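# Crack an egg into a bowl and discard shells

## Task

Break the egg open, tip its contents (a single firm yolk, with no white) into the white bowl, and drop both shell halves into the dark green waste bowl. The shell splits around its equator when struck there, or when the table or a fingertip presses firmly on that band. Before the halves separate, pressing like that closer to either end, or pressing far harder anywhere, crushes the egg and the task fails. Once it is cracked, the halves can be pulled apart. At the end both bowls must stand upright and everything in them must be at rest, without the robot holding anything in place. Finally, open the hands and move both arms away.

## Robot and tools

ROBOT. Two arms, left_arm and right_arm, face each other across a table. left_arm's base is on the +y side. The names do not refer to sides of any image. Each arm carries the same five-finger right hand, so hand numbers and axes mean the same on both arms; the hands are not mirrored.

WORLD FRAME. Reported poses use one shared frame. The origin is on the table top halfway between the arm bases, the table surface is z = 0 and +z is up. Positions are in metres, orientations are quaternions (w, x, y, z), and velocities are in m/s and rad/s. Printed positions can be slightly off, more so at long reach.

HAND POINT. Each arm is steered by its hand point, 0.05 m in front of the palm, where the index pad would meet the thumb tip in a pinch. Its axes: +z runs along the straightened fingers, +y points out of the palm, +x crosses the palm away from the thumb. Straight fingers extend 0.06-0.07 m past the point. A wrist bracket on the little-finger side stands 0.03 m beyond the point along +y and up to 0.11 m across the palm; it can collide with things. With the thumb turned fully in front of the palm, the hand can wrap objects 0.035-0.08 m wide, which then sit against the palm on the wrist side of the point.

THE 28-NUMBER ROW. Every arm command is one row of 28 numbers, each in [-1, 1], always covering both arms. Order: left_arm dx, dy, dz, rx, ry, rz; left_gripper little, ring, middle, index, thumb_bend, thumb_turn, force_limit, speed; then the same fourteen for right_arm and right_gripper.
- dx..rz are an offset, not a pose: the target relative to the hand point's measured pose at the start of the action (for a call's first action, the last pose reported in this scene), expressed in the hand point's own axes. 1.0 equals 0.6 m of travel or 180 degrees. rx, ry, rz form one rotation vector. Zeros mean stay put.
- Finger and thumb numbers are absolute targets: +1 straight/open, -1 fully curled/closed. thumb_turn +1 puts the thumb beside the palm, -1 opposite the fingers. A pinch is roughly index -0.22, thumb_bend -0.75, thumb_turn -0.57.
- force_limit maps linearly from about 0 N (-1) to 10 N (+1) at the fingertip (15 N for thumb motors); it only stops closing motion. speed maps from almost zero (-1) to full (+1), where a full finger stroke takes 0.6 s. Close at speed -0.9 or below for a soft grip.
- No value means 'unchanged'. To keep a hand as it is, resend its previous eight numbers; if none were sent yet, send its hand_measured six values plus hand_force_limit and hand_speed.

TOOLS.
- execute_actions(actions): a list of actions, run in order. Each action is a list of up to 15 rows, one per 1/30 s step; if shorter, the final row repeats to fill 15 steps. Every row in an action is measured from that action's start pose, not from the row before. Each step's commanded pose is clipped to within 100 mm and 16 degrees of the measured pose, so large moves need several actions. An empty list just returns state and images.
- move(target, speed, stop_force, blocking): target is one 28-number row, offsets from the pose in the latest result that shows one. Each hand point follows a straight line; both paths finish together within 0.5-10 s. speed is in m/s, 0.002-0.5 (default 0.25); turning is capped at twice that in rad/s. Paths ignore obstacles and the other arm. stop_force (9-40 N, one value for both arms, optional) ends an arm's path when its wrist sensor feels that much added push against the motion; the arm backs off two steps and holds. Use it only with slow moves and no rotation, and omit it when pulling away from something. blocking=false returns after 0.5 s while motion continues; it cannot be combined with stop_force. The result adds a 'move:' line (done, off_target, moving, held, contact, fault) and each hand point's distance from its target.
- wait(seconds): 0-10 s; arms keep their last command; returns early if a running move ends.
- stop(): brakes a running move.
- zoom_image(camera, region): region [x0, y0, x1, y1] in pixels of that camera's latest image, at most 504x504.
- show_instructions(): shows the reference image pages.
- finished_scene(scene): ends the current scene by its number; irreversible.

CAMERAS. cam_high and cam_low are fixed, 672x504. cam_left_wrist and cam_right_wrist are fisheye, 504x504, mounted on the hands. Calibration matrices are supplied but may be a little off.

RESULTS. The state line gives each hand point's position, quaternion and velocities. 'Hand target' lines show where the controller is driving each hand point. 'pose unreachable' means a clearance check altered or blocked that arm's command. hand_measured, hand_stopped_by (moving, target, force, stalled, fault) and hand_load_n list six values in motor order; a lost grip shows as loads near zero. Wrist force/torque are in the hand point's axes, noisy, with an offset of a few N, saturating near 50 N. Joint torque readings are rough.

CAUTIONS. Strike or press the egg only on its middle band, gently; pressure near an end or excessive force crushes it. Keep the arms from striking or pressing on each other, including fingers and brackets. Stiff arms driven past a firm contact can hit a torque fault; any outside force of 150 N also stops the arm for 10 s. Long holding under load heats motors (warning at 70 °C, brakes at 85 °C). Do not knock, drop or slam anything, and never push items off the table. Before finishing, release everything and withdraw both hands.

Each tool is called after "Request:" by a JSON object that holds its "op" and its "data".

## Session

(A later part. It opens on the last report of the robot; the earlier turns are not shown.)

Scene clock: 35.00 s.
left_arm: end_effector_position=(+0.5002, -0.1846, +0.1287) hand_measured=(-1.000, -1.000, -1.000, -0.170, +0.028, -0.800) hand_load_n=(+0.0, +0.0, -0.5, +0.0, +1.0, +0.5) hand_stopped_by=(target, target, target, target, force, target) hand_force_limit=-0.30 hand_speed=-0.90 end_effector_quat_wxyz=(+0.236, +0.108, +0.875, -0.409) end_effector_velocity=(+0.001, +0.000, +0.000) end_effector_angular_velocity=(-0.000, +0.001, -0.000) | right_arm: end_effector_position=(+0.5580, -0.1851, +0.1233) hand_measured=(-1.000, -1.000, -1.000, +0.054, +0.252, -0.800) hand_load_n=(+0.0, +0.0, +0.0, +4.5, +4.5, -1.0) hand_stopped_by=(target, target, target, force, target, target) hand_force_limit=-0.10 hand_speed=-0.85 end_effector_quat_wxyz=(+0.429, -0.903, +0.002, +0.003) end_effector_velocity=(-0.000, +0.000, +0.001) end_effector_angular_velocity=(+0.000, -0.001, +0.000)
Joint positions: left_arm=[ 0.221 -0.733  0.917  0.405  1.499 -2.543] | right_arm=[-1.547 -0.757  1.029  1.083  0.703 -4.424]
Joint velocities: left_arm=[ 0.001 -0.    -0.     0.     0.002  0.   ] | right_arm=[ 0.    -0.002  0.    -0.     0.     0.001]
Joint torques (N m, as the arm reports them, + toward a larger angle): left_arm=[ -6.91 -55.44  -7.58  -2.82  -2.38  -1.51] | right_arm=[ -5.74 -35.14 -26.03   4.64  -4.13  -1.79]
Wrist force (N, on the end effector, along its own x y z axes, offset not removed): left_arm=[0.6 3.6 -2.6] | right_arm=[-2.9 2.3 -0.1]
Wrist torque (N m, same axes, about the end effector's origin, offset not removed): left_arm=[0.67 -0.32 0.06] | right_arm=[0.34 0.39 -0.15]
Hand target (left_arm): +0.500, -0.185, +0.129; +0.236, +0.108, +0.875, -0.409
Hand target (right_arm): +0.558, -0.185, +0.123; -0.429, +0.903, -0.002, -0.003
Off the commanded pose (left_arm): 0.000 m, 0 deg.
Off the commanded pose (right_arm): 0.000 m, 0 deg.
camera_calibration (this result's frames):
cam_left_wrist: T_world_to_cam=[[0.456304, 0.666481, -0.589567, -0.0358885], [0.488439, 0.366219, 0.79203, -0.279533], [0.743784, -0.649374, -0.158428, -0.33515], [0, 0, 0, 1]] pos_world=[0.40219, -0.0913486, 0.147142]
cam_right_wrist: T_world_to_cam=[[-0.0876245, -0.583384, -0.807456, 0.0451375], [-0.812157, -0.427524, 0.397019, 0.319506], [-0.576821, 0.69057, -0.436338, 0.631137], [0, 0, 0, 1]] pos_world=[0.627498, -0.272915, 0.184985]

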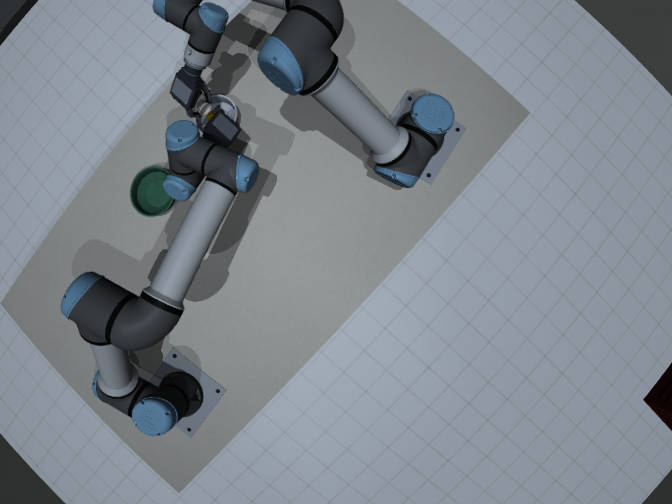

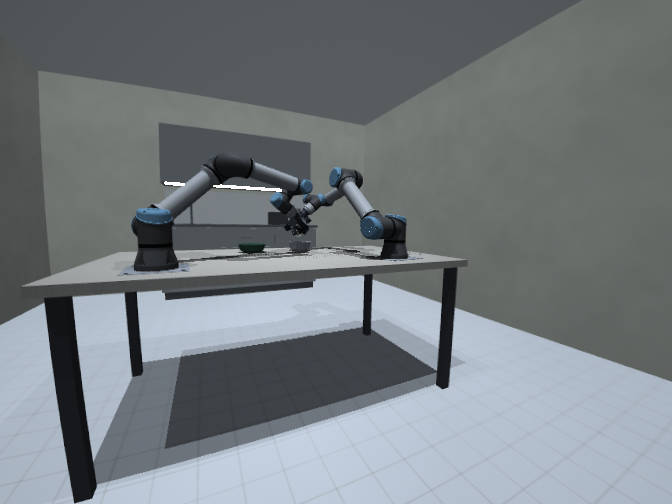

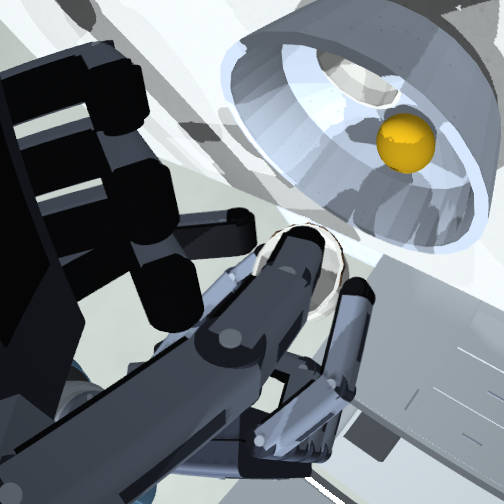

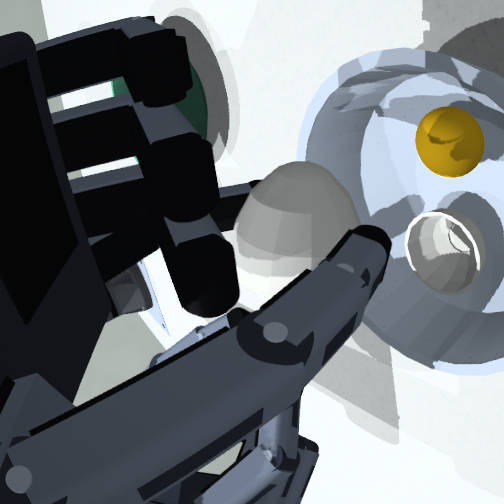

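Request:
{"op": "move", "data": {"target": [0.367,-0.065,-0.49,0,0,0,-1,-1,-1,0.15,-0.75,-0.57,0,0.3,0,0,0,0,0,0,-1,-1,-1,-0.12,0.25,-0.8,-0.1,-0.85], "speed": 0.35}}

Request:
{"op": "move", "data": {"target": [0.1,0.2,-0.25,0,0,0,-1,-1,-1,0.15,-0.75,-0.57,0,0.3,-0.05,-0.27,0.33,0,0,0,-1,-1,-1,-0.12,0.25,-0.8,-0.1,-0.85]}}

Scene clock: 37.27 s.
left_arm: end_effector_position=(+0.1991, +0.0145, +0.2077) hand_measured=(-1.000, -1.000, -1.000, +0.150, -0.750, -0.570) hand_load_n=(+0.0, +0.0, +0.0, +0.0, +0.0, +0.0) hand_stopped_by=(target, target, target, target, target, target) hand_force_limit=0.00 hand_speed=0.30 end_effector_quat_wxyz=(+0.235, +0.108, +0.875, -0.409) end_effector_velocity=(-0.001, +0.002, +0.001) end_effector_angular_velocity=(+0.001, -0.001, +0.002) | right_arm: end_effector_position=(+0.5580, -0.1851, +0.1233) hand_measured=(-1.000, -1.000, -1.000, +0.054, +0.252, -0.800) hand_load_n=(+0.0, +0.0, +0.0, +4.5, +4.5, -1.0) hand_stopped_by=(target, target, target, force, target, target) hand_force_limit=-0.10 hand_speed=-0.85 end_effector_quat_wxyz=(+0.429, -0.903, +0.002, +0.003) end_effector_velocity=(+0.000, -0.000, -0.000) end_effector_angular_velocity=(-0.001, +0.001, -0.001)
Joint positions: left_arm=[-0.388 -1.455  1.815  0.355  1.009 -2.93 ] | right_arm=[-1.547 -0.757  1.029  1.083  0.703 -4.424]
Joint velocities: left_arm=[-0.006 -0.003  0.002  0.005 -0.007 -0.005] | right_arm=[-0.     0.001 -0.     0.001  0.001 -0.   ]
Joint torques (N m, as the arm reports them, + toward a larger angle): left_arm=[ -9.   -28.25  -5.39   3.51  -2.76  -1.55] | right_arm=[ -6.23 -35.67 -25.47   4.47  -4.13  -1.68]
Wrist force (N, on the end effector, along its own x y z axes, offset not removed): left_arm=[2.9 -0.6 1.3] | right_arm=[-1.6 0.4 1.4]
Wrist torque (N m, same axes, about the end effector's origin, offset not removed): left_arm=[-0.02 -0.63 0.27] | right_arm=[0.15 0.15 0.02]
Hand target (left_arm): +0.199, +0.015, +0.208; +0.235, +0.108, +0.875, -0.409
Hand target (right_arm): +0.558, -0.185, +0.123; -0.429, +0.903, -0.002, -0.003
Off the commanded pose (left_arm): 0.001 m, 0 deg.
Off the commanded pose (right_arm): 0.000 m, 0 deg.
move: done
camera_calibration (this result's frames):
cam_left_wrist: T_world_to_cam=[[0.45579, 0.666658, -0.589765, 0.015515], [0.489258, 0.365869, 0.791686, -0.26803], [0.74356, -0.64939, -0.159408, 0.0308544], [0, 0, 0, 1]] pos_world=[0.101122, 0.107757, 0.226264]
cam_right_wrist: T_world_to_cam=[[-0.0876247, -0.583384, -0.807456, 0.0451375], [-0.812157, -0.427524, 0.397019, 0.319506], [-0.576821, 0.69057, -0.436338, 0.631137], [0, 0, 0, 1]] pos_world=[0.627498, -0.272915, 0.184985]

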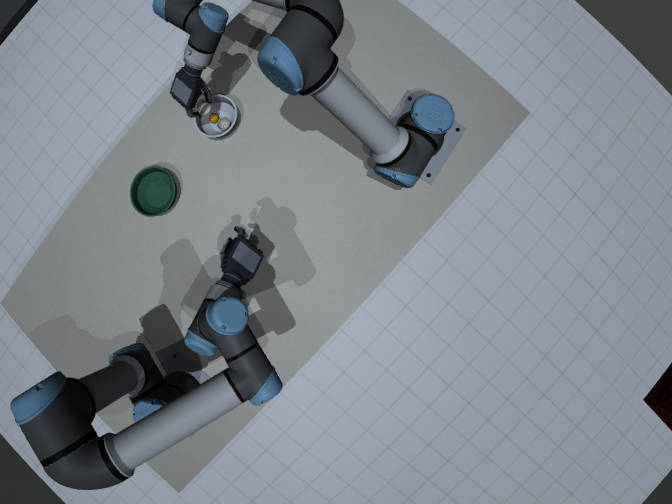

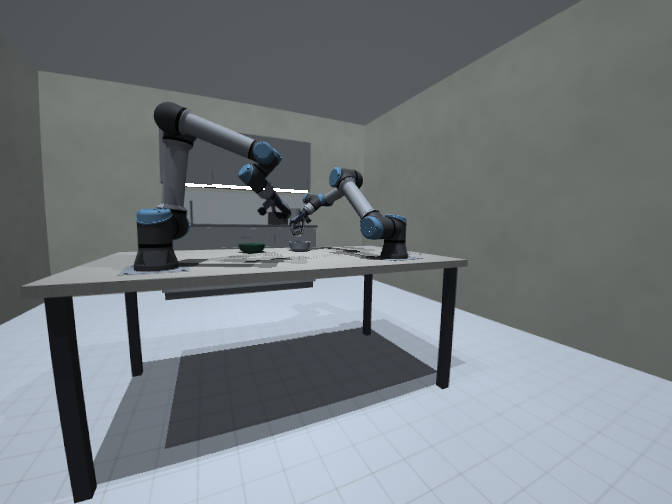

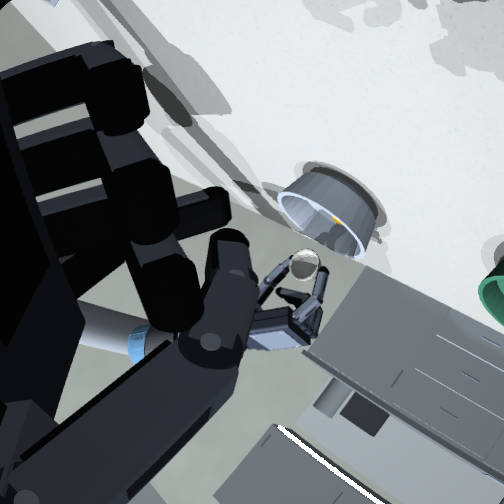

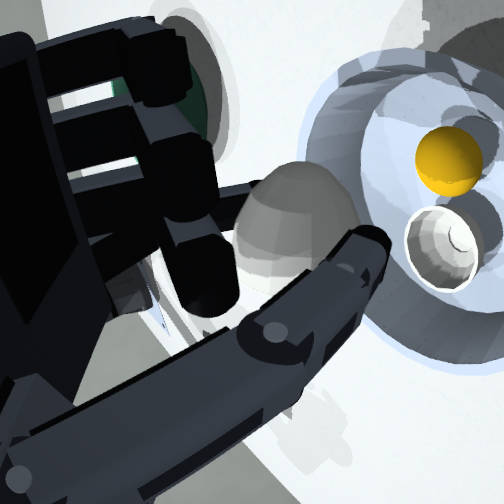

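Scene clock: 39.17 s.
left_arm: end_effector_position=(+0.1443, +0.2065, +0.1813) hand_measured=(-1.000, -1.000, -1.000, +0.150, -0.750, -0.570) hand_load_n=(+0.0, +0.0, +0.0, +0.0, +0.0, +0.0) hand_stopped_by=(target, target, target, target, target, target) hand_force_limit=0.00 hand_speed=0.30 end_effector_quat_wxyz=(+0.234, +0.108, +0.876, -0.408) end_effector_velocity=(-0.000, +0.004, -0.001) end_effector_angular_velocity=(-0.003, -0.008, +0.008) | right_arm: end_effector_position=(+0.5274, +0.0701, +0.1238) hand_measured=(-1.000, -1.000, -1.000, +0.054, +0.252, -0.800) hand_load_n=(+0.0, +0.0, +0.0, +4.5, +4.5, -1.0) hand_stopped_by=(target, target, target, force, target, target) hand_force_limit=-0.10 hand_speed=-0.85 end_effector_quat_wxyz=(+0.434, -0.901, +0.004, -0.002) end_effector_velocity=(+0.001, +0.002, +0.002) end_effector_angular_velocity=(+0.000, -0.002, +0.002)
Joint positions: left_arm=[-1.057 -1.847  2.373  0.746  0.622 -3.705] | right_arm=[-1.162 -0.3    0.056  1.214  0.856 -3.905]
Joint velocities: left_arm=[-0.033  0.007  0.017  0.033 -0.018 -0.064] | right_arm=[ 0.001  0.088 -0.185  0.097  0.    -0.001]
Joint torques (N m, as the arm reports them, + toward a larger angle): left_arm=[-7.85  5.18 -4.3   5.01 -3.49 -1.52] | right_arm=[  8.08 -46.87 -25.69   3.65   1.99  -1.92]
Wrist force (N, on the end effector, along its own x y z axes, offset not removed): left_arm=[3.1 -3.3 -2.9] | right_arm=[-1.2 0.8 0.4]
Wrist torque (N m, same axes, about the end effector's origin, offset not removed): left_arm=[-0.15 -0.49 0.10] | right_arm=[0.08 0.37 -0.07]
Hand target (left_arm): +0.144, +0.207, +0.181; +0.235, +0.108, +0.876, -0.408
Hand target (right_arm): +0.528, +0.070, +0.124; -0.434, +0.901, -0.004, +0.002
Off the commanded pose (left_arm): 0.000 m, 0 deg.
Off the commanded pose (right_arm): 0.001 m, 1 deg.
elbow stopped short (right arm): the move would have taken joint 3 (elbow) straighter than the controller allows; a more bent joint 3 avoids this.
move: done
camera_calibration (this result's frames):
cam_left_wrist: T_world_to_cam=[[0.455339, 0.667456, -0.58921, -0.103267], [0.49056, 0.364189, 0.791655, -0.290458], [0.742979, -0.649514, -0.161598, 0.192661], [0, 0, 0, 1]] pos_world=[0.0463656, 0.299843, 0.20023]
cam_right_wrist: T_world_to_cam=[[-0.0863233, -0.573993, -0.814297, 0.191236], [-0.818183, -0.42551, 0.386675, 0.407875], [-0.568441, 0.699623, -0.4329, 0.431945], [0, 0, 0, 1]] pos_world=[0.59576, -0.0188755, 0.184996]

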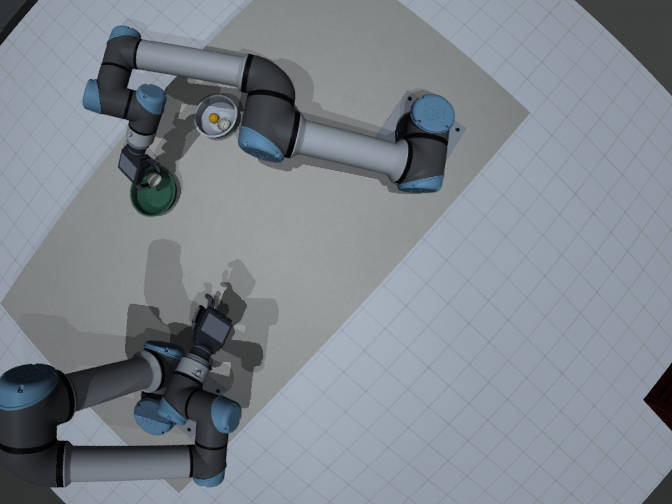

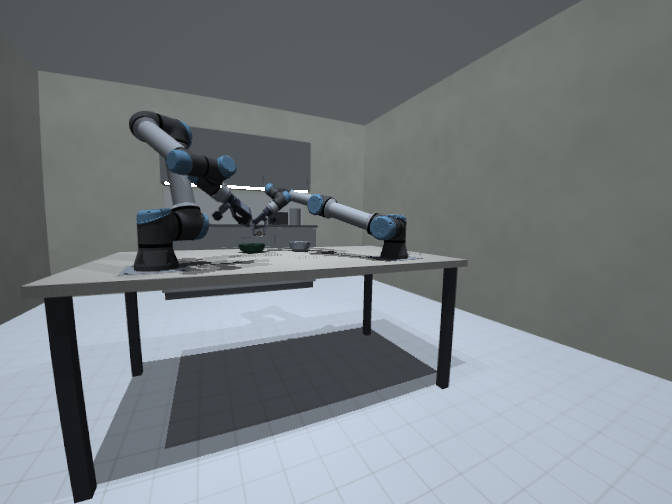

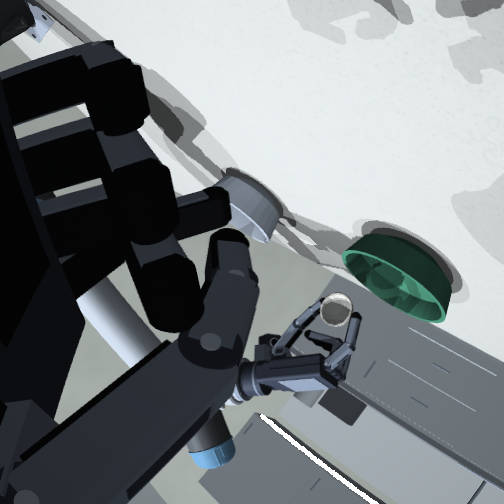

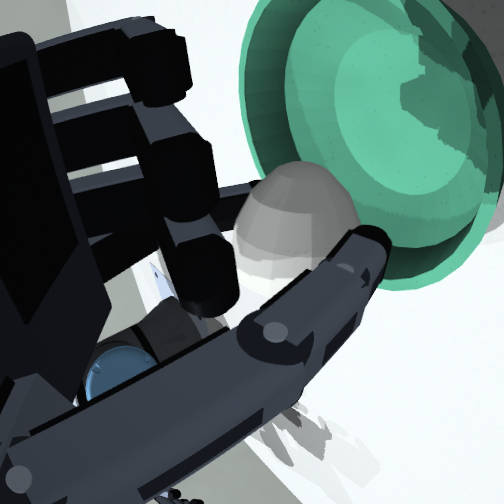

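Request:
{"op": "move", "data": {"target": [0,0,0,0,0,0,-1,-1,-1,0.15,-0.75,-0.57,0,0.3,0.01,0,0,0,0.13,0.105,-1,-1,-1,-0.12,0.25,-0.8,-0.1,-0.85]}}

Scene clock: 41.13 s.
left_arm: end_effector_position=(+0.1443, +0.2065, +0.1813) hand_measured=(-1.000, -1.000, -1.000, +0.150, -0.750, -0.570) hand_load_n=(+0.0, +0.0, +0.0, +0.0, +0.0, +0.0) hand_stopped_by=(target, target, target, target, target, target) hand_force_limit=0.00 hand_speed=0.30 end_effector_quat_wxyz=(+0.234, +0.108, +0.876, -0.408) end_effector_velocity=(+0.000, +0.000, +0.000) end_effector_angular_velocity=(+0.001, -0.002, -0.001) | right_arm: end_effector_position=(+0.5335, +0.0702, +0.1240) hand_measured=(-1.000, -1.000, -1.000, +0.054, +0.252, -0.800) hand_load_n=(+0.0, +0.0, +0.0, +4.5, +4.5, -1.0) hand_stopped_by=(target, target, target, force, target, target) hand_force_limit=-0.10 hand_speed=-0.85 end_effector_quat_wxyz=(+0.418, -0.870, +0.238, -0.112) end_effector_velocity=(-0.000, +0.001, +0.001) end_effector_angular_velocity=(+0.010, -0.011, -0.010)
Joint positions: left_arm=[-1.057 -1.847  2.373  0.746  0.622 -3.705] | right_arm=[-1.091 -0.684  0.758  0.643  1.261 -3.396]
Joint velocities: left_arm=[ 0.     0.    -0.     0.001  0.     0.001] | right_arm=[ 0.003 -0.015  0.028 -0.031  0.009  0.01 ]
Joint torques (N m, as the arm reports them, + toward a larger angle): left_arm=[  7.48 -10.02 -29.81  -0.76   1.31   1.57] | right_arm=[  7.67 -60.76 -10.28  -1.51   2.45   1.64]
Wrist force (N, on the end effector, along its own x y z axes, offset not removed): left_arm=[2.0 2.8 -1.2] | right_arm=[-2.8 2.5 0.6]
Wrist torque (N m, same axes, about the end effector's origin, offset not removed): left_arm=[0.49 -0.15 0.34] | right_arm=[0.41 0.59 -0.26]
Hand target (left_arm): +0.144, +0.207, +0.181; +0.234, +0.108, +0.876, -0.408
Hand target (right_arm): +0.534, +0.070, +0.124; -0.419, +0.869, -0.238, +0.113
Off the commanded pose (left_arm): 0.000 m, 0 deg.
Off the commanded pose (right_arm): 0.000 m, 0 deg.
move: done
camera_calibration (this result's frames):
cam_left_wrist: T_world_to_cam=[[0.455339, 0.667456, -0.589211, -0.103267], [0.490559, 0.36419, 0.791655, -0.290458], [0.74298, -0.649514, -0.161596, 0.192661], [0, 0, 0, 1]] pos_world=[0.0463651, 0.299844, 0.20023]
cam_right_wrist: T_world_to_cam=[[-0.365494, -0.454365, -0.812383, 0.332253], [-0.919505, 0.0406104, 0.390975, 0.433671], [-0.144654, 0.889889, -0.432634, 0.195971], [0, 0, 0, 1]] pos_world=[0.548547, -0.0410399, 0.185146]

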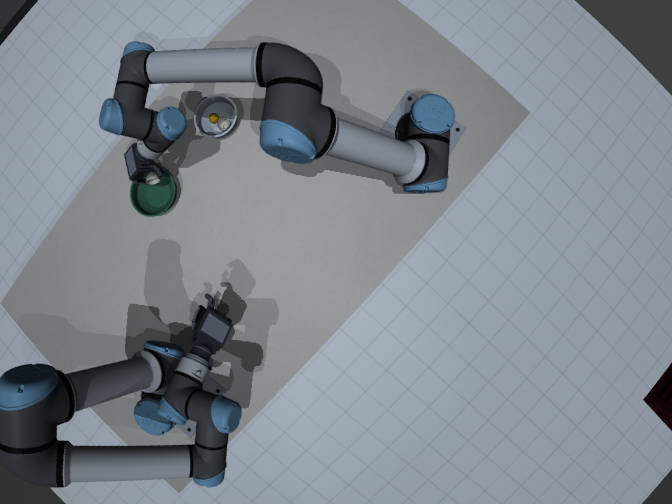

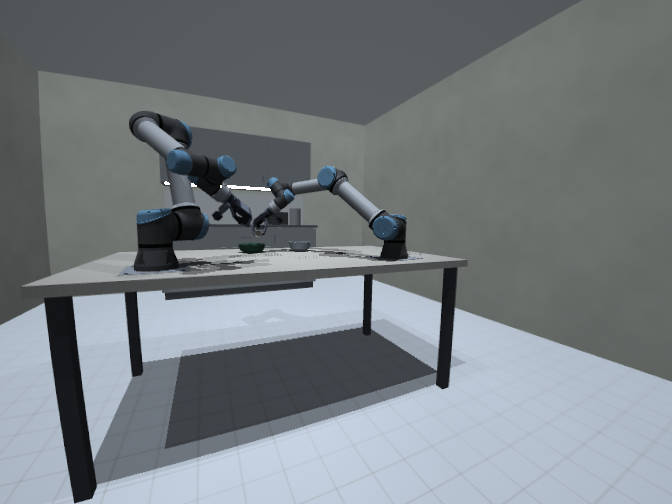

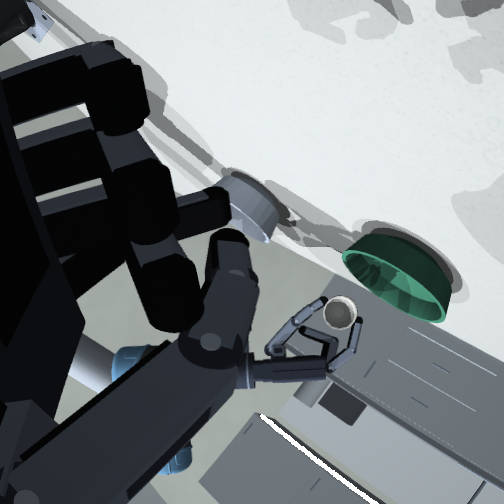

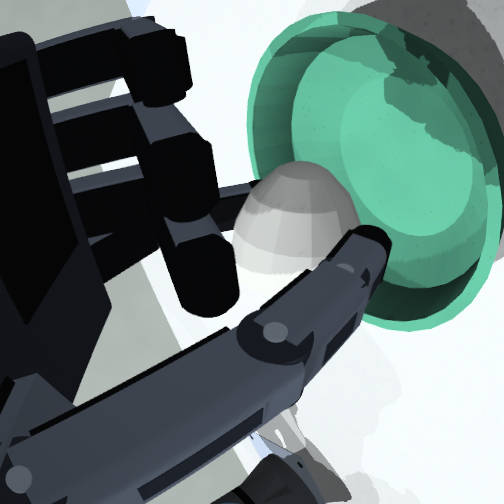

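Request:
{"op": "move", "data": {"target": [0,0,0,0,0,0,-1,-1,-1,0.15,-0.75,-0.57,0,0.3,-0.01,0.03,0.089,0,0,0,-1,-1,-1,-0.12,0.25,-0.8,-0.1,-0.85], "speed": 0.12}}

Request:
{"op": "execute_actions", "data": {"actions": [[[0,0,0,0,0,0,-1,-1,-1,0.15,-0.75,-0.57,0,0.3,0,0,0,0,0,0,-1,-1,-1,0.35,0.45,-0.8,-0.1,0]],[[0,0,0,0,0,0,-1,-1,-1,0.15,-0.75,-0.57,0,0.3,0,-0.08,-0.065,0,0,0,-1,-1,-1,0.35,0.45,-0.8,-0.1,0]],[[0,0,0,0,0,0,-1,-1,-1,0.15,-0.75,-0.57,0,0.3,0,0,0,0,0,0,-1,-1,-1,0.15,-0.75,-0.57,0,0.3]]]}}

Scene clock: 42.30 s.
left_arm: end_effector_position=(+0.1443, +0.2065, +0.1813) hand_measured=(-1.000, -1.000, -1.000, +0.150, -0.750, -0.570) hand_load_n=(+0.0, +0.0, +0.0, +0.0, +0.0, +0.0) hand_stopped_by=(target, target, target, target, target, target) hand_force_limit=0.00 hand_speed=0.30 end_effector_quat_wxyz=(+0.234, +0.108, +0.876, -0.408) end_effector_velocity=(+0.000, +0.000, +0.000) end_effector_angular_velocity=(+0.001, -0.000, -0.000) | right_arm: end_effector_position=(+0.5435, +0.0993, +0.0768) hand_measured=(-1.000, -1.000, -1.000, +0.054, +0.252, -0.800) hand_load_n=(+0.0, +0.0, +0.0, +4.5, +4.5, -1.0) hand_stopped_by=(target, target, target, force, target, target) hand_force_limit=-0.10 hand_speed=-0.85 end_effector_quat_wxyz=(+0.418, -0.869, +0.238, -0.112) end_effector_velocity=(+0.000, +0.001, -0.003) end_effector_angular_velocity=(-0.002, +0.003, +0.000)
Joint positions: left_arm=[-1.057 -1.847  2.373  0.746  0.622 -3.705] | right_arm=[-1.065 -0.567  0.657  0.621  1.28  -3.379]
Joint velocities: left_arm=[ 0.    -0.001 -0.     0.001  0.     0.001] | right_arm=[ 0.001  0.009 -0.01   0.004  0.     0.001]
Joint torques (N m, as the arm reports them, + toward a larger angle): left_arm=[  6.12  -9.9  -29.29  -0.26   1.08   1.09] | right_arm=[  7.48 -42.8  -28.62   2.72   2.53   1.6 ]
Wrist force (N, on the end effector, along its own x y z axes, offset not removed): left_arm=[0.8 1.5 0.4] | right_arm=[1.2 0.2 1.6]
Wrist torque (N m, same axes, about the end effector's origin, offset not removed): left_arm=[0.38 -0.22 0.11] | right_arm=[0.12 -0.19 0.12]
Hand target (left_arm): +0.144, +0.207, +0.181; +0.234, +0.108, +0.876, -0.408
Hand target (right_arm): +0.544, +0.099, +0.076; -0.418, +0.869, -0.238, +0.112
Off the commanded pose (left_arm): 0.000 m, 0 deg.
Off the commanded pose (right_arm): 0.000 m, 0 deg.
move: done
camera_calibration (this result's frames):
cam_left_wrist: T_world_to_cam=[[0.455339, 0.667456, -0.589211, -0.103266], [0.49056, 0.36419, 0.791655, -0.290458], [0.742979, -0.649514, -0.161597, 0.192661], [0, 0, 0, 1]] pos_world=[0.0463655, 0.299843, 0.20023]
cam_right_wrist: T_world_to_cam=[[-0.365476, -0.454234, -0.812465, 0.310775], [-0.919518, 0.0405774, 0.390947, 0.46013], [-0.144614, 0.889958, -0.432507, 0.151068], [0, 0, 0, 1]] pos_world=[0.558525, -0.0119507, 0.137945]

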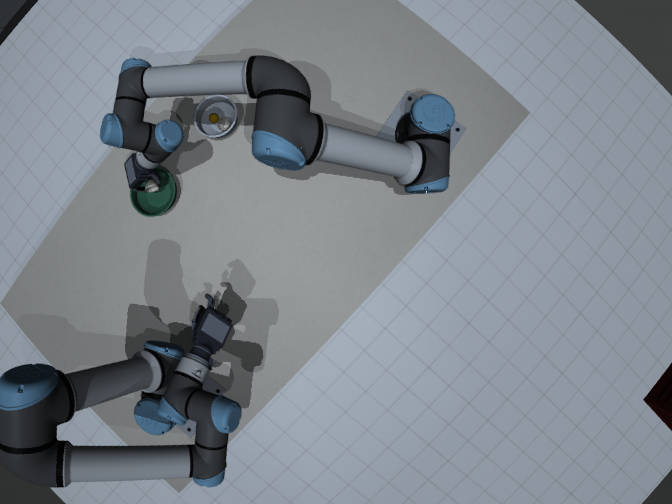

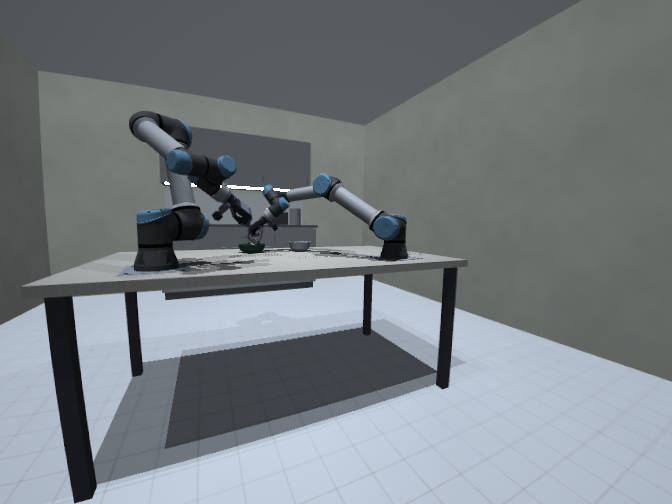

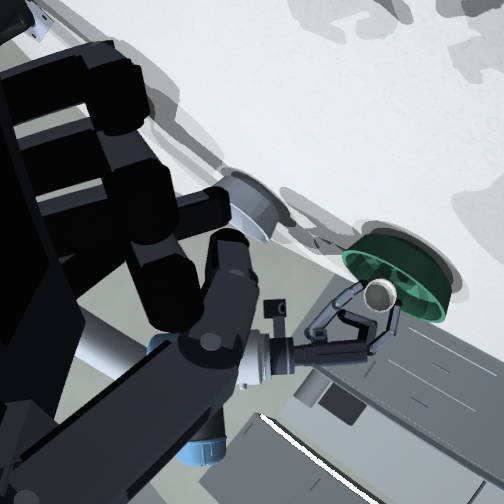

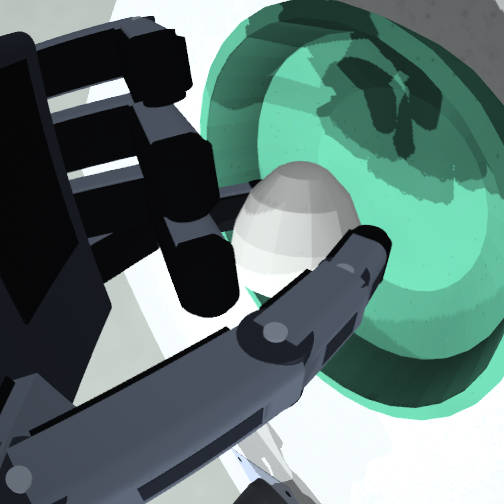

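Scene clock: 43.80 s.
left_arm: end_effector_position=(+0.1443, +0.2065, +0.1813) hand_measured=(-1.000, -1.000, -1.000, +0.150, -0.750, -0.570) hand_load_n=(+0.0, +0.0, +0.0, +0.0, +0.0, +0.0) hand_stopped_by=(target, target, target, target, target, target) hand_force_limit=0.00 hand_speed=0.30 end_effector_quat_wxyz=(+0.234, +0.108, +0.876, -0.408) end_effector_velocity=(-0.000, +0.000, -0.000) end_effector_angular_velocity=(+0.001, -0.000, -0.002) | right_arm: end_effector_position=(+0.5433, +0.0988, +0.1369) hand_measured=(-1.000, -1.000, -1.000, +0.150, -0.094, -0.570) hand_load_n=(+0.0, +0.0, +0.0, +0.0, +0.0, +0.0) hand_stopped_by=(target, target, target, target, moving, target) hand_force_limit=0.00 hand_speed=0.30 end_effector_quat_wxyz=(+0.419, -0.869, +0.238, -0.113) end_effector_velocity=(-0.002, +0.001, -0.000) end_effector_angular_velocity=(-0.000, +0.002, +0.001)
Joint positions: left_arm=[-1.057 -1.847  2.373  0.746  0.622 -3.705] | right_arm=[-1.066 -0.576  0.52   0.764  1.28  -3.379]
Joint velocities: left_arm=[-0.002 -0.001  0.001  0.001  0.    -0.001] | right_arm=[ 0.002 -0.     0.001  0.001 -0.     0.001]
Joint torques (N m, as the arm reports them, + toward a larger angle): left_arm=[  5.9   -9.82 -29.42  -0.3    1.04   0.98] | right_arm=[ -3.99 -64.03 -10.52  -1.41  -1.88   1.52]
Wrist force (N, on the end effector, along its own x y z axes, offset not removed): left_arm=[0.8 1.7 -1.5] | right_arm=[-0.7 0.5 1.5]
Wrist torque (N m, same axes, about the end effector's origin, offset not removed): left_arm=[0.52 -0.10 0.06] | right_arm=[-0.01 0.07 -0.11]
Hand target (left_arm): +0.144, +0.207, +0.181; +0.234, +0.108, +0.876, -0.408
Hand target (right_arm): +0.543, +0.099, +0.137; -0.419, +0.869, -0.238, +0.113
Off the commanded pose (left_arm): 0.000 m, 0 deg.
Off the commanded pose (right_arm): 0.000 m, 0 deg.
camera_calibration (this result's frames):
cam_left_wrist: T_world_to_cam=[[0.455339, 0.667456, -0.589211, -0.103266], [0.49056, 0.364189, 0.791655, -0.290458], [0.742979, -0.649514, -0.161598, 0.192661], [0, 0, 0, 1]] pos_world=[0.0463655, 0.299843, 0.20023]
cam_right_wrist: T_world_to_cam=[[-0.364718, -0.4531, -0.813438, 0.358963], [-0.919933, 0.0403448, 0.389994, 0.436895], [-0.143889, 0.890546, -0.431536, 0.176882], [0, 0, 0, 1]] pos_world=[0.558285, -0.0125011, 0.197939]

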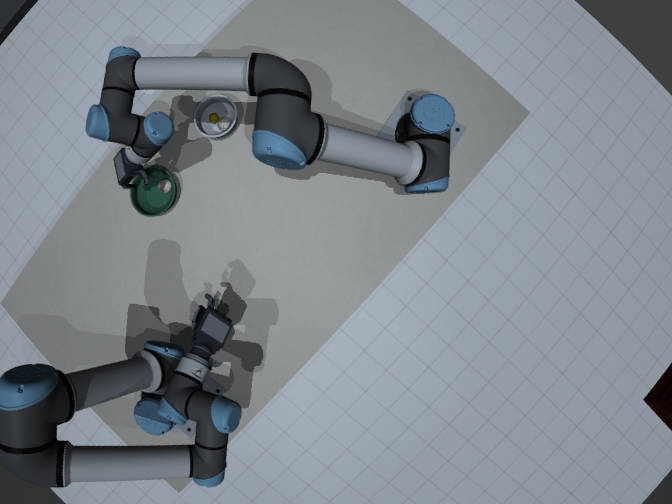

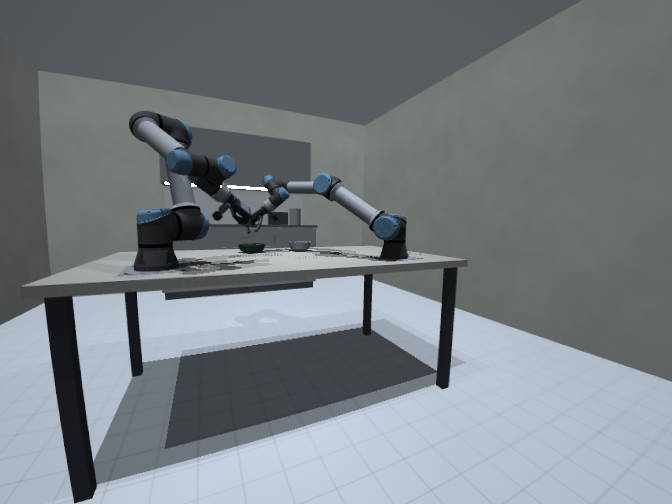

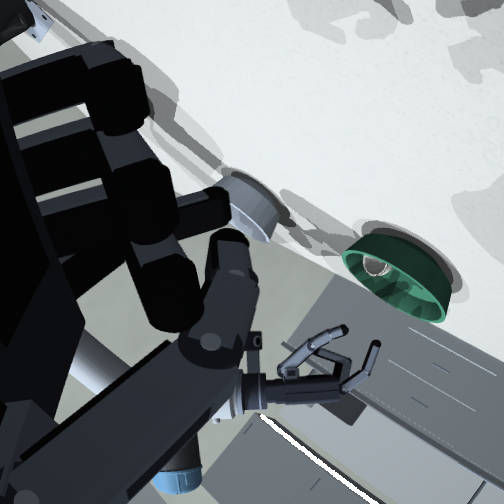

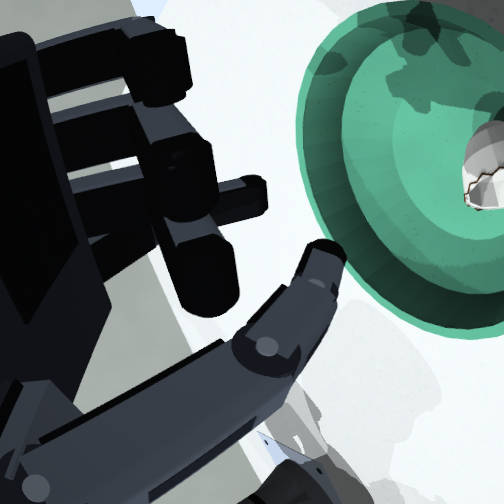

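Request:
{"op": "move", "data": {"target": [0,0,0,0,0,0,-1,-1,-1,0.15,-0.75,-0.57,0,0.3,0.197,0.322,-0.297,0.081,-0.143,-0.087,-1,-1,-1,0.15,-0.75,-0.57,0,0.3], "speed": 0.3}}

Scene clock: 45.73 s.
left_arm: end_effector_position=(+0.1443, +0.2065, +0.1813) hand_measured=(-1.000, -1.000, -1.000, +0.150, -0.750, -0.570) hand_load_n=(+0.0, +0.0, +0.0, +0.0, +0.0, +0.0) hand_stopped_by=(target, target, target, target, target, target) hand_force_limit=0.00 hand_speed=0.30 end_effector_quat_wxyz=(+0.234, +0.108, +0.876, -0.408) end_effector_velocity=(+0.001, +0.000, -0.000) end_effector_angular_velocity=(+0.000, -0.004, +0.001) | right_arm: end_effector_position=(+0.5132, -0.1849, +0.0967) hand_measured=(-1.000, -1.000, -1.000, +0.150, -0.750, -0.570) hand_load_n=(+0.0, +0.0, +0.0, +0.0, +0.0, +0.0) hand_stopped_by=(target, target, target, target, target, target) hand_force_limit=0.00 hand_speed=0.30 end_effector_quat_wxyz=(+0.547, -0.837, +0.005, -0.003) end_effector_velocity=(-0.001, -0.001, -0.001) end_effector_angular_velocity=(-0.003, +0.003, +0.020)
Joint positions: left_arm=[-1.057 -1.847  2.373  0.746  0.622 -3.705] | right_arm=[-1.622 -0.84   1.378  0.766  0.428 -4.42 ]
Joint velocities: left_arm=[-0.     0.     0.003  0.001 -0.002 -0.   ] | right_arm=[-0.001  0.015 -0.013  0.046 -0.003 -0.05 ]
Joint torques (N m, as the arm reports them, + toward a larger angle): left_arm=[  5.87  -9.87 -29.04  -0.34   1.02   0.98] | right_arm=[ -5.42 -30.72 -22.71   4.52  -4.35  -1.88]
Wrist force (N, on the end effector, along its own x y z axes, offset not removed): left_arm=[4.4 3.6 2.5] | right_arm=[-1.4 1.3 -1.4]
Wrist torque (N m, same axes, about the end effector's origin, offset not removed): left_arm=[0.66 -0.86 0.35] | right_arm=[0.35 0.34 -0.05]
Hand target (left_arm): +0.144, +0.207, +0.181; +0.234, +0.108, +0.876, -0.408
Hand target (right_arm): +0.513, -0.185, +0.097; -0.547, +0.837, -0.004, +0.002
Off the commanded pose (left_arm): 0.000 m, 0 deg.
Off the commanded pose (right_arm): 0.000 m, 0 deg.
move: done
camera_calibration (this result's frames):
cam_left_wrist: T_world_to_cam=[[0.455339, 0.667456, -0.589211, -0.103267], [0.49056, 0.364189, 0.791655, -0.290458], [0.742979, -0.649514, -0.161598, 0.192661], [0, 0, 0, 1]] pos_world=[0.0463655, 0.299843, 0.20023]
cam_right_wrist: T_world_to_cam=[[-0.0851284, -0.344661, -0.934859, 0.0750319], [-0.820118, -0.508592, 0.262186, 0.29592], [-0.565827, 0.789014, -0.239367, 0.587032], [0, 0, 0, 1]] pos_world=[0.581235, -0.286813, 0.133074]

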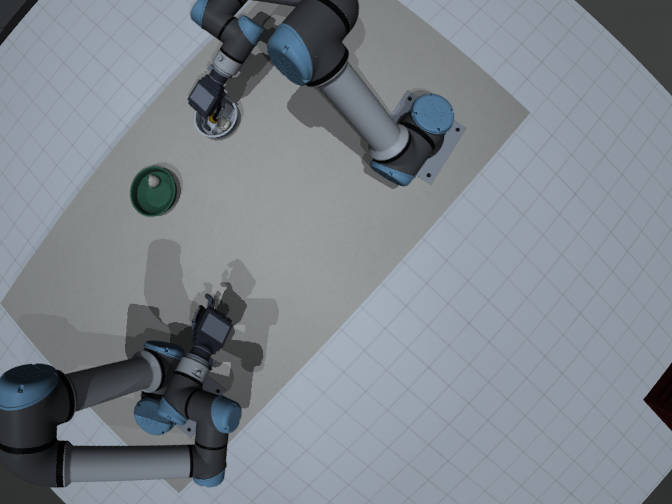

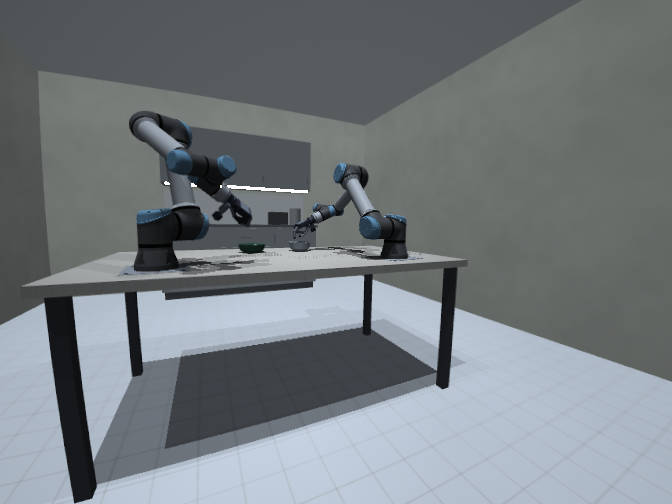

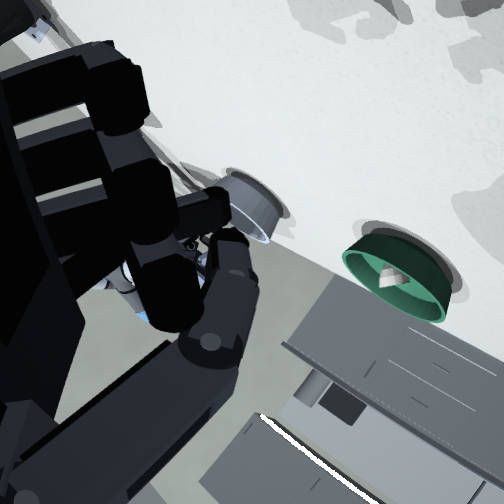

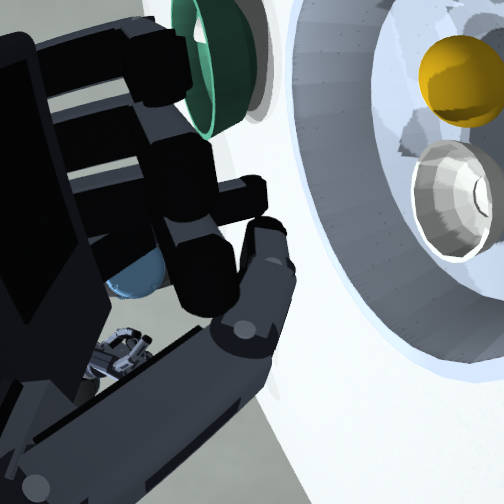

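Request:
{"op": "move", "data": {"target": [0,0,0,0,0,0,-1,-1,-1,0.15,-0.75,-0.57,0,0.3,0.005,0.06,0.026,-0.065,0,0,-1,-1,-1,0.15,-0.75,-0.57,0,0.3], "speed": 0.12}}

Scene clock: 47.17 s.
left_arm: end_effector_position=(+0.1443, +0.2065, +0.1813) hand_measured=(-1.000, -1.000, -1.000, +0.150, -0.750, -0.570) hand_load_n=(+0.0, +0.0, +0.0, +0.0, +0.0, +0.0) hand_stopped_by=(target, target, target, target, target, target) hand_force_limit=0.00 hand_speed=0.30 end_effector_quat_wxyz=(+0.234, +0.108, +0.876, -0.408) end_effector_velocity=(-0.000, -0.000, +0.000) end_effector_angular_velocity=(-0.001, +0.001, -0.001) | right_arm: end_effector_position=(+0.5161, -0.1850, +0.0578) hand_measured=(-1.000, -1.000, -1.000, +0.150, -0.750, -0.570) hand_load_n=(+0.0, +0.0, +0.0, +0.0, +0.0, +0.0) hand_stopped_by=(target, target, target, target, target, target) hand_force_limit=0.00 hand_speed=0.30 end_effector_quat_wxyz=(+0.460, -0.888, +0.005, -0.003) end_effector_velocity=(-0.000, +0.000, -0.003) end_effector_angular_velocity=(-0.012, +0.002, +0.001)
Joint positions: left_arm=[-1.057 -1.847  2.373  0.746  0.622 -3.705] | right_arm=[-1.557 -0.802  1.312  0.806  0.638 -4.399]
Joint velocities: left_arm=[-0.001 -0.    -0.    -0.001 -0.001  0.   ] | right_arm=[ 0.005  0.005 -0.005  0.003  0.012  0.002]
Joint torques (N m, as the arm reports them, + toward a larger angle): left_arm=[  6.01  -9.81 -29.46  -0.31   1.02   1.15] | right_arm=[  8.32 -32.13 -24.93   4.51   1.71   1.54]
Wrist force (N, on the end effector, along its own x y z axes, offset not removed): left_arm=[5.9 -3.2 -0.6] | right_arm=[-1.1 1.9 0.8]
Wrist torque (N m, same axes, about the end effector's origin, offset not removed): left_arm=[-0.21 -0.84 0.06] | right_arm=[0.21 0.17 0.02]
Hand target (left_arm): +0.144, +0.207, +0.181; +0.234, +0.108, +0.876, -0.408
Hand target (right_arm): +0.516, -0.185, +0.057; -0.459, +0.888, -0.005, +0.003
Off the commanded pose (left_arm): 0.000 m, 0 deg.
Off the commanded pose (right_arm): 0.000 m, 0 deg.
move: done
camera_calibration (this result's frames):
cam_left_wrist: T_world_to_cam=[[0.455339, 0.667456, -0.589211, -0.103267], [0.49056, 0.364189, 0.791655, -0.290458], [0.742979, -0.649514, -0.161598, 0.192661], [0, 0, 0, 1]] pos_world=[0.0463655, 0.299843, 0.20023]
cam_right_wrist: T_world_to_cam=[[-0.0871934, -0.52557, -0.84627, 0.00131724], [-0.819299, -0.44542, 0.36104, 0.313999], [-0.566698, 0.724829, -0.391762, 0.576843], [0, 0, 0, 1]] pos_world=[0.584269, -0.277559, 0.113734]

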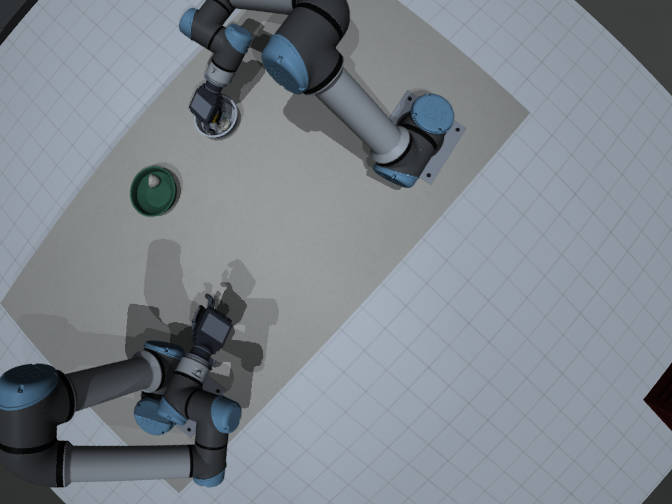

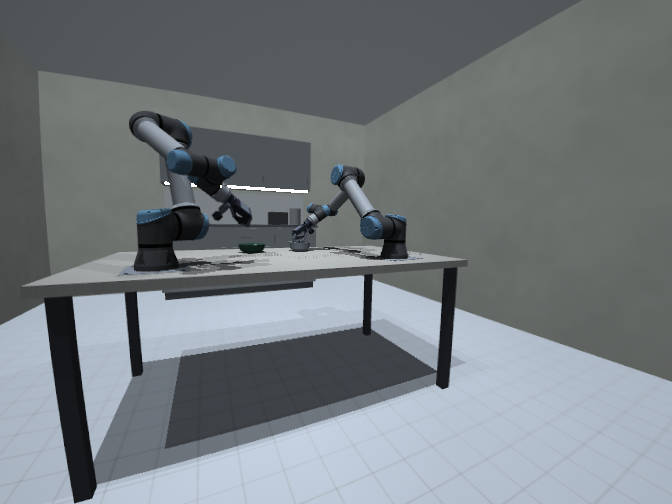

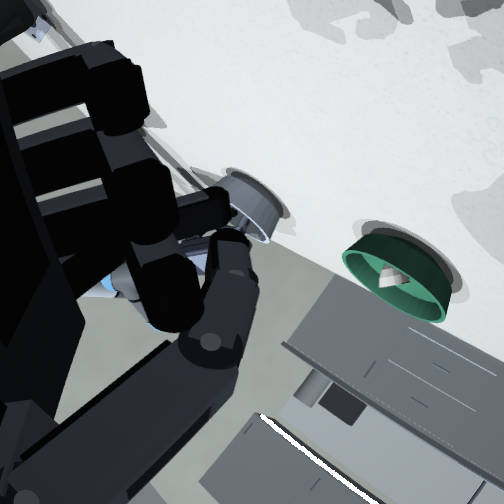

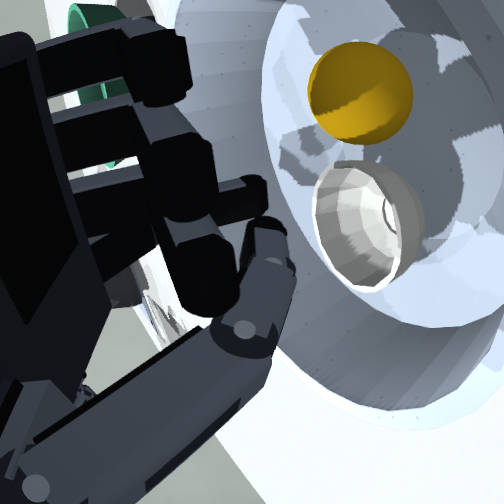

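Request:
{"op": "execute_actions", "data": {"actions": [[[0,0,0,0,0,0,-1,-1,-1,0.15,-0.75,-0.57,0,0.3,0.011,0.008,-0.011,0,0,0,-1,-1,-1,0.15,-0.75,-0.57,0,0.3]],[[0,0,0,0,0,0,-1,-1,-1,0.15,-0.75,-0.57,0,0.3,0,0.013,0.009,0,0,0,-1,-1,-1,0.15,-0.75,-0.57,0,0.3]],[[0,0,0,0,0,0,-1,-1,-1,0.15,-0.75,-0.57,0,0.3,0,0.013,0.009,0,0,0,-1,-1,-1,0.15,-0.75,-0.57,0,0.3]]]}}

Scene clock: 48.87 s.
left_arm: end_effector_position=(+0.1443, +0.2065, +0.1813) hand_measured=(-1.000, -1.000, -1.000, +0.150, -0.750, -0.570) hand_load_n=(+0.0, +0.0, +0.0, +0.0, +0.0, +0.0) hand_stopped_by=(target, target, target, target, target, target) hand_force_limit=0.00 hand_speed=0.30 end_effector_quat_wxyz=(+0.234, +0.108, +0.876, -0.408) end_effector_velocity=(-0.000, +0.000, -0.000) end_effector_angular_velocity=(-0.000, +0.002, -0.001) | right_arm: end_effector_position=(+0.5224, -0.1933, +0.0391) hand_measured=(-1.000, -1.000, -1.000, +0.150, -0.750, -0.570) hand_load_n=(+0.0, +0.0, +0.0, +0.0, +0.0, +0.0) hand_stopped_by=(target, target, target, target, target, target) hand_force_limit=0.00 hand_speed=0.30 end_effector_quat_wxyz=(+0.460, -0.888, +0.005, -0.003) end_effector_velocity=(-0.000, +0.000, -0.002) end_effector_angular_velocity=(+0.001, +0.002, -0.001)
Joint positions: left_arm=[-1.057 -1.847  2.373  0.746  0.622 -3.705] | right_arm=[-1.574 -0.77   1.313  0.795  0.634 -4.427]
Joint velocities: left_arm=[-0.001 -0.001  0.    -0.     0.001 -0.001] | right_arm=[-0.     0.003  0.001 -0.003 -0.001  0.001]
Joint torques (N m, as the arm reports them, + toward a larger angle): left_arm=[  6.25  -9.84 -29.24  -0.23   1.09   1.1 ] | right_arm=[ -5.95 -33.28  -4.55   0.26  -4.2   -1.64]
Wrist force (N, on the end effector, along its own x y z axes, offset not removed): left_arm=[2.8 3.7 1.0] | right_arm=[-0.9 0.8 0.8]
Wrist torque (N m, same axes, about the end effector's origin, offset not removed): left_arm=[0.54 -0.49 0.28] | right_arm=[0.11 0.16 -0.18]
Hand target (left_arm): +0.144, +0.207, +0.181; +0.234, +0.108, +0.876, -0.408
Hand target (right_arm): +0.522, -0.193, +0.039; -0.460, +0.888, -0.005, +0.003
Off the commanded pose (left_arm): 0.000 m, 0 deg.
Off the commanded pose (right_arm): 0.000 m, 0 deg.
camera_calibration (this result's frames):
cam_left_wrist: T_world_to_cam=[[0.455339, 0.667456, -0.589211, -0.103267], [0.49056, 0.364189, 0.791654, -0.290458], [0.742979, -0.649514, -0.161598, 0.192661], [0, 0, 0, 1]] pos_world=[0.0463654, 0.299843, 0.20023]
cam_right_wrist: T_world_to_cam=[[-0.0870559, -0.525637, -0.846243, -0.0183418], [-0.819327, -0.445431, 0.360963, 0.322261], [-0.566679, 0.724773, -0.391891, 0.579051], [0, 0, 0, 1]] pos_world=[0.590576, -0.285777, 0.0950791]

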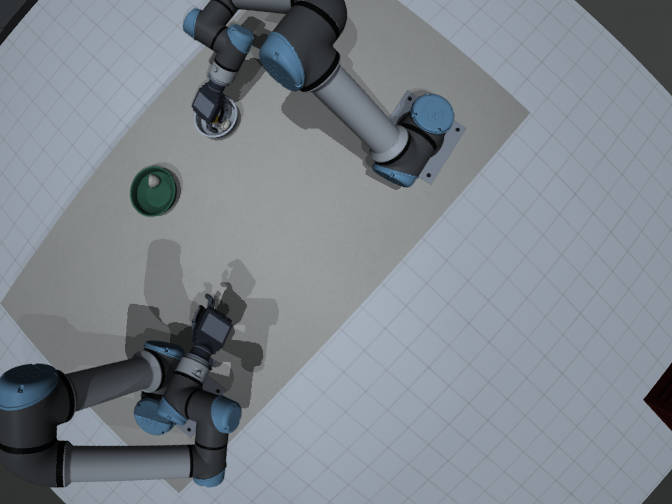

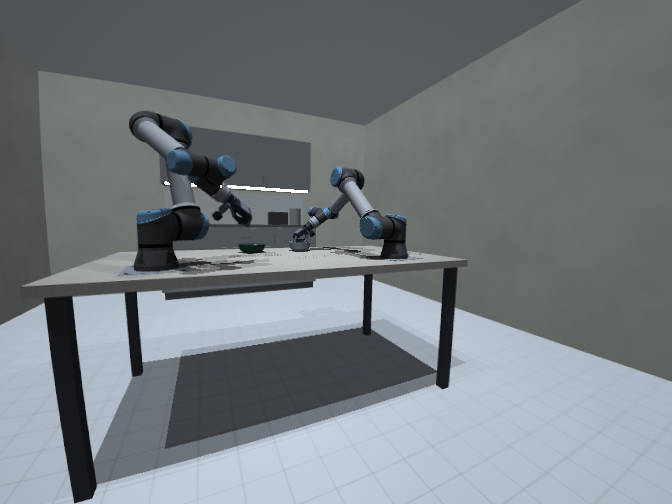

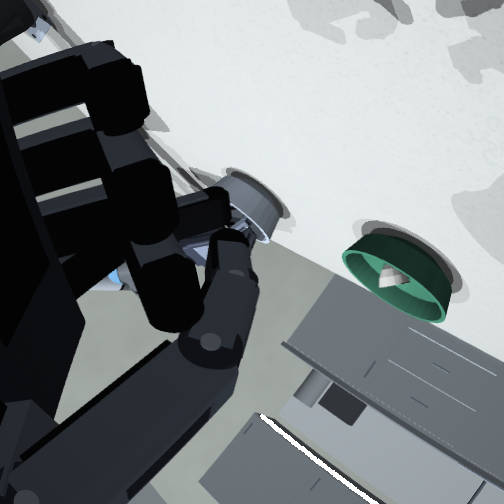

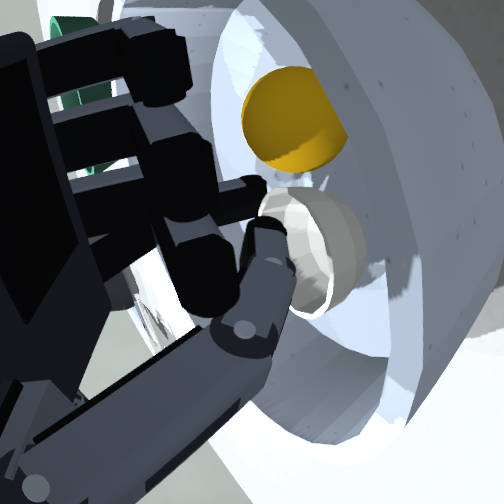

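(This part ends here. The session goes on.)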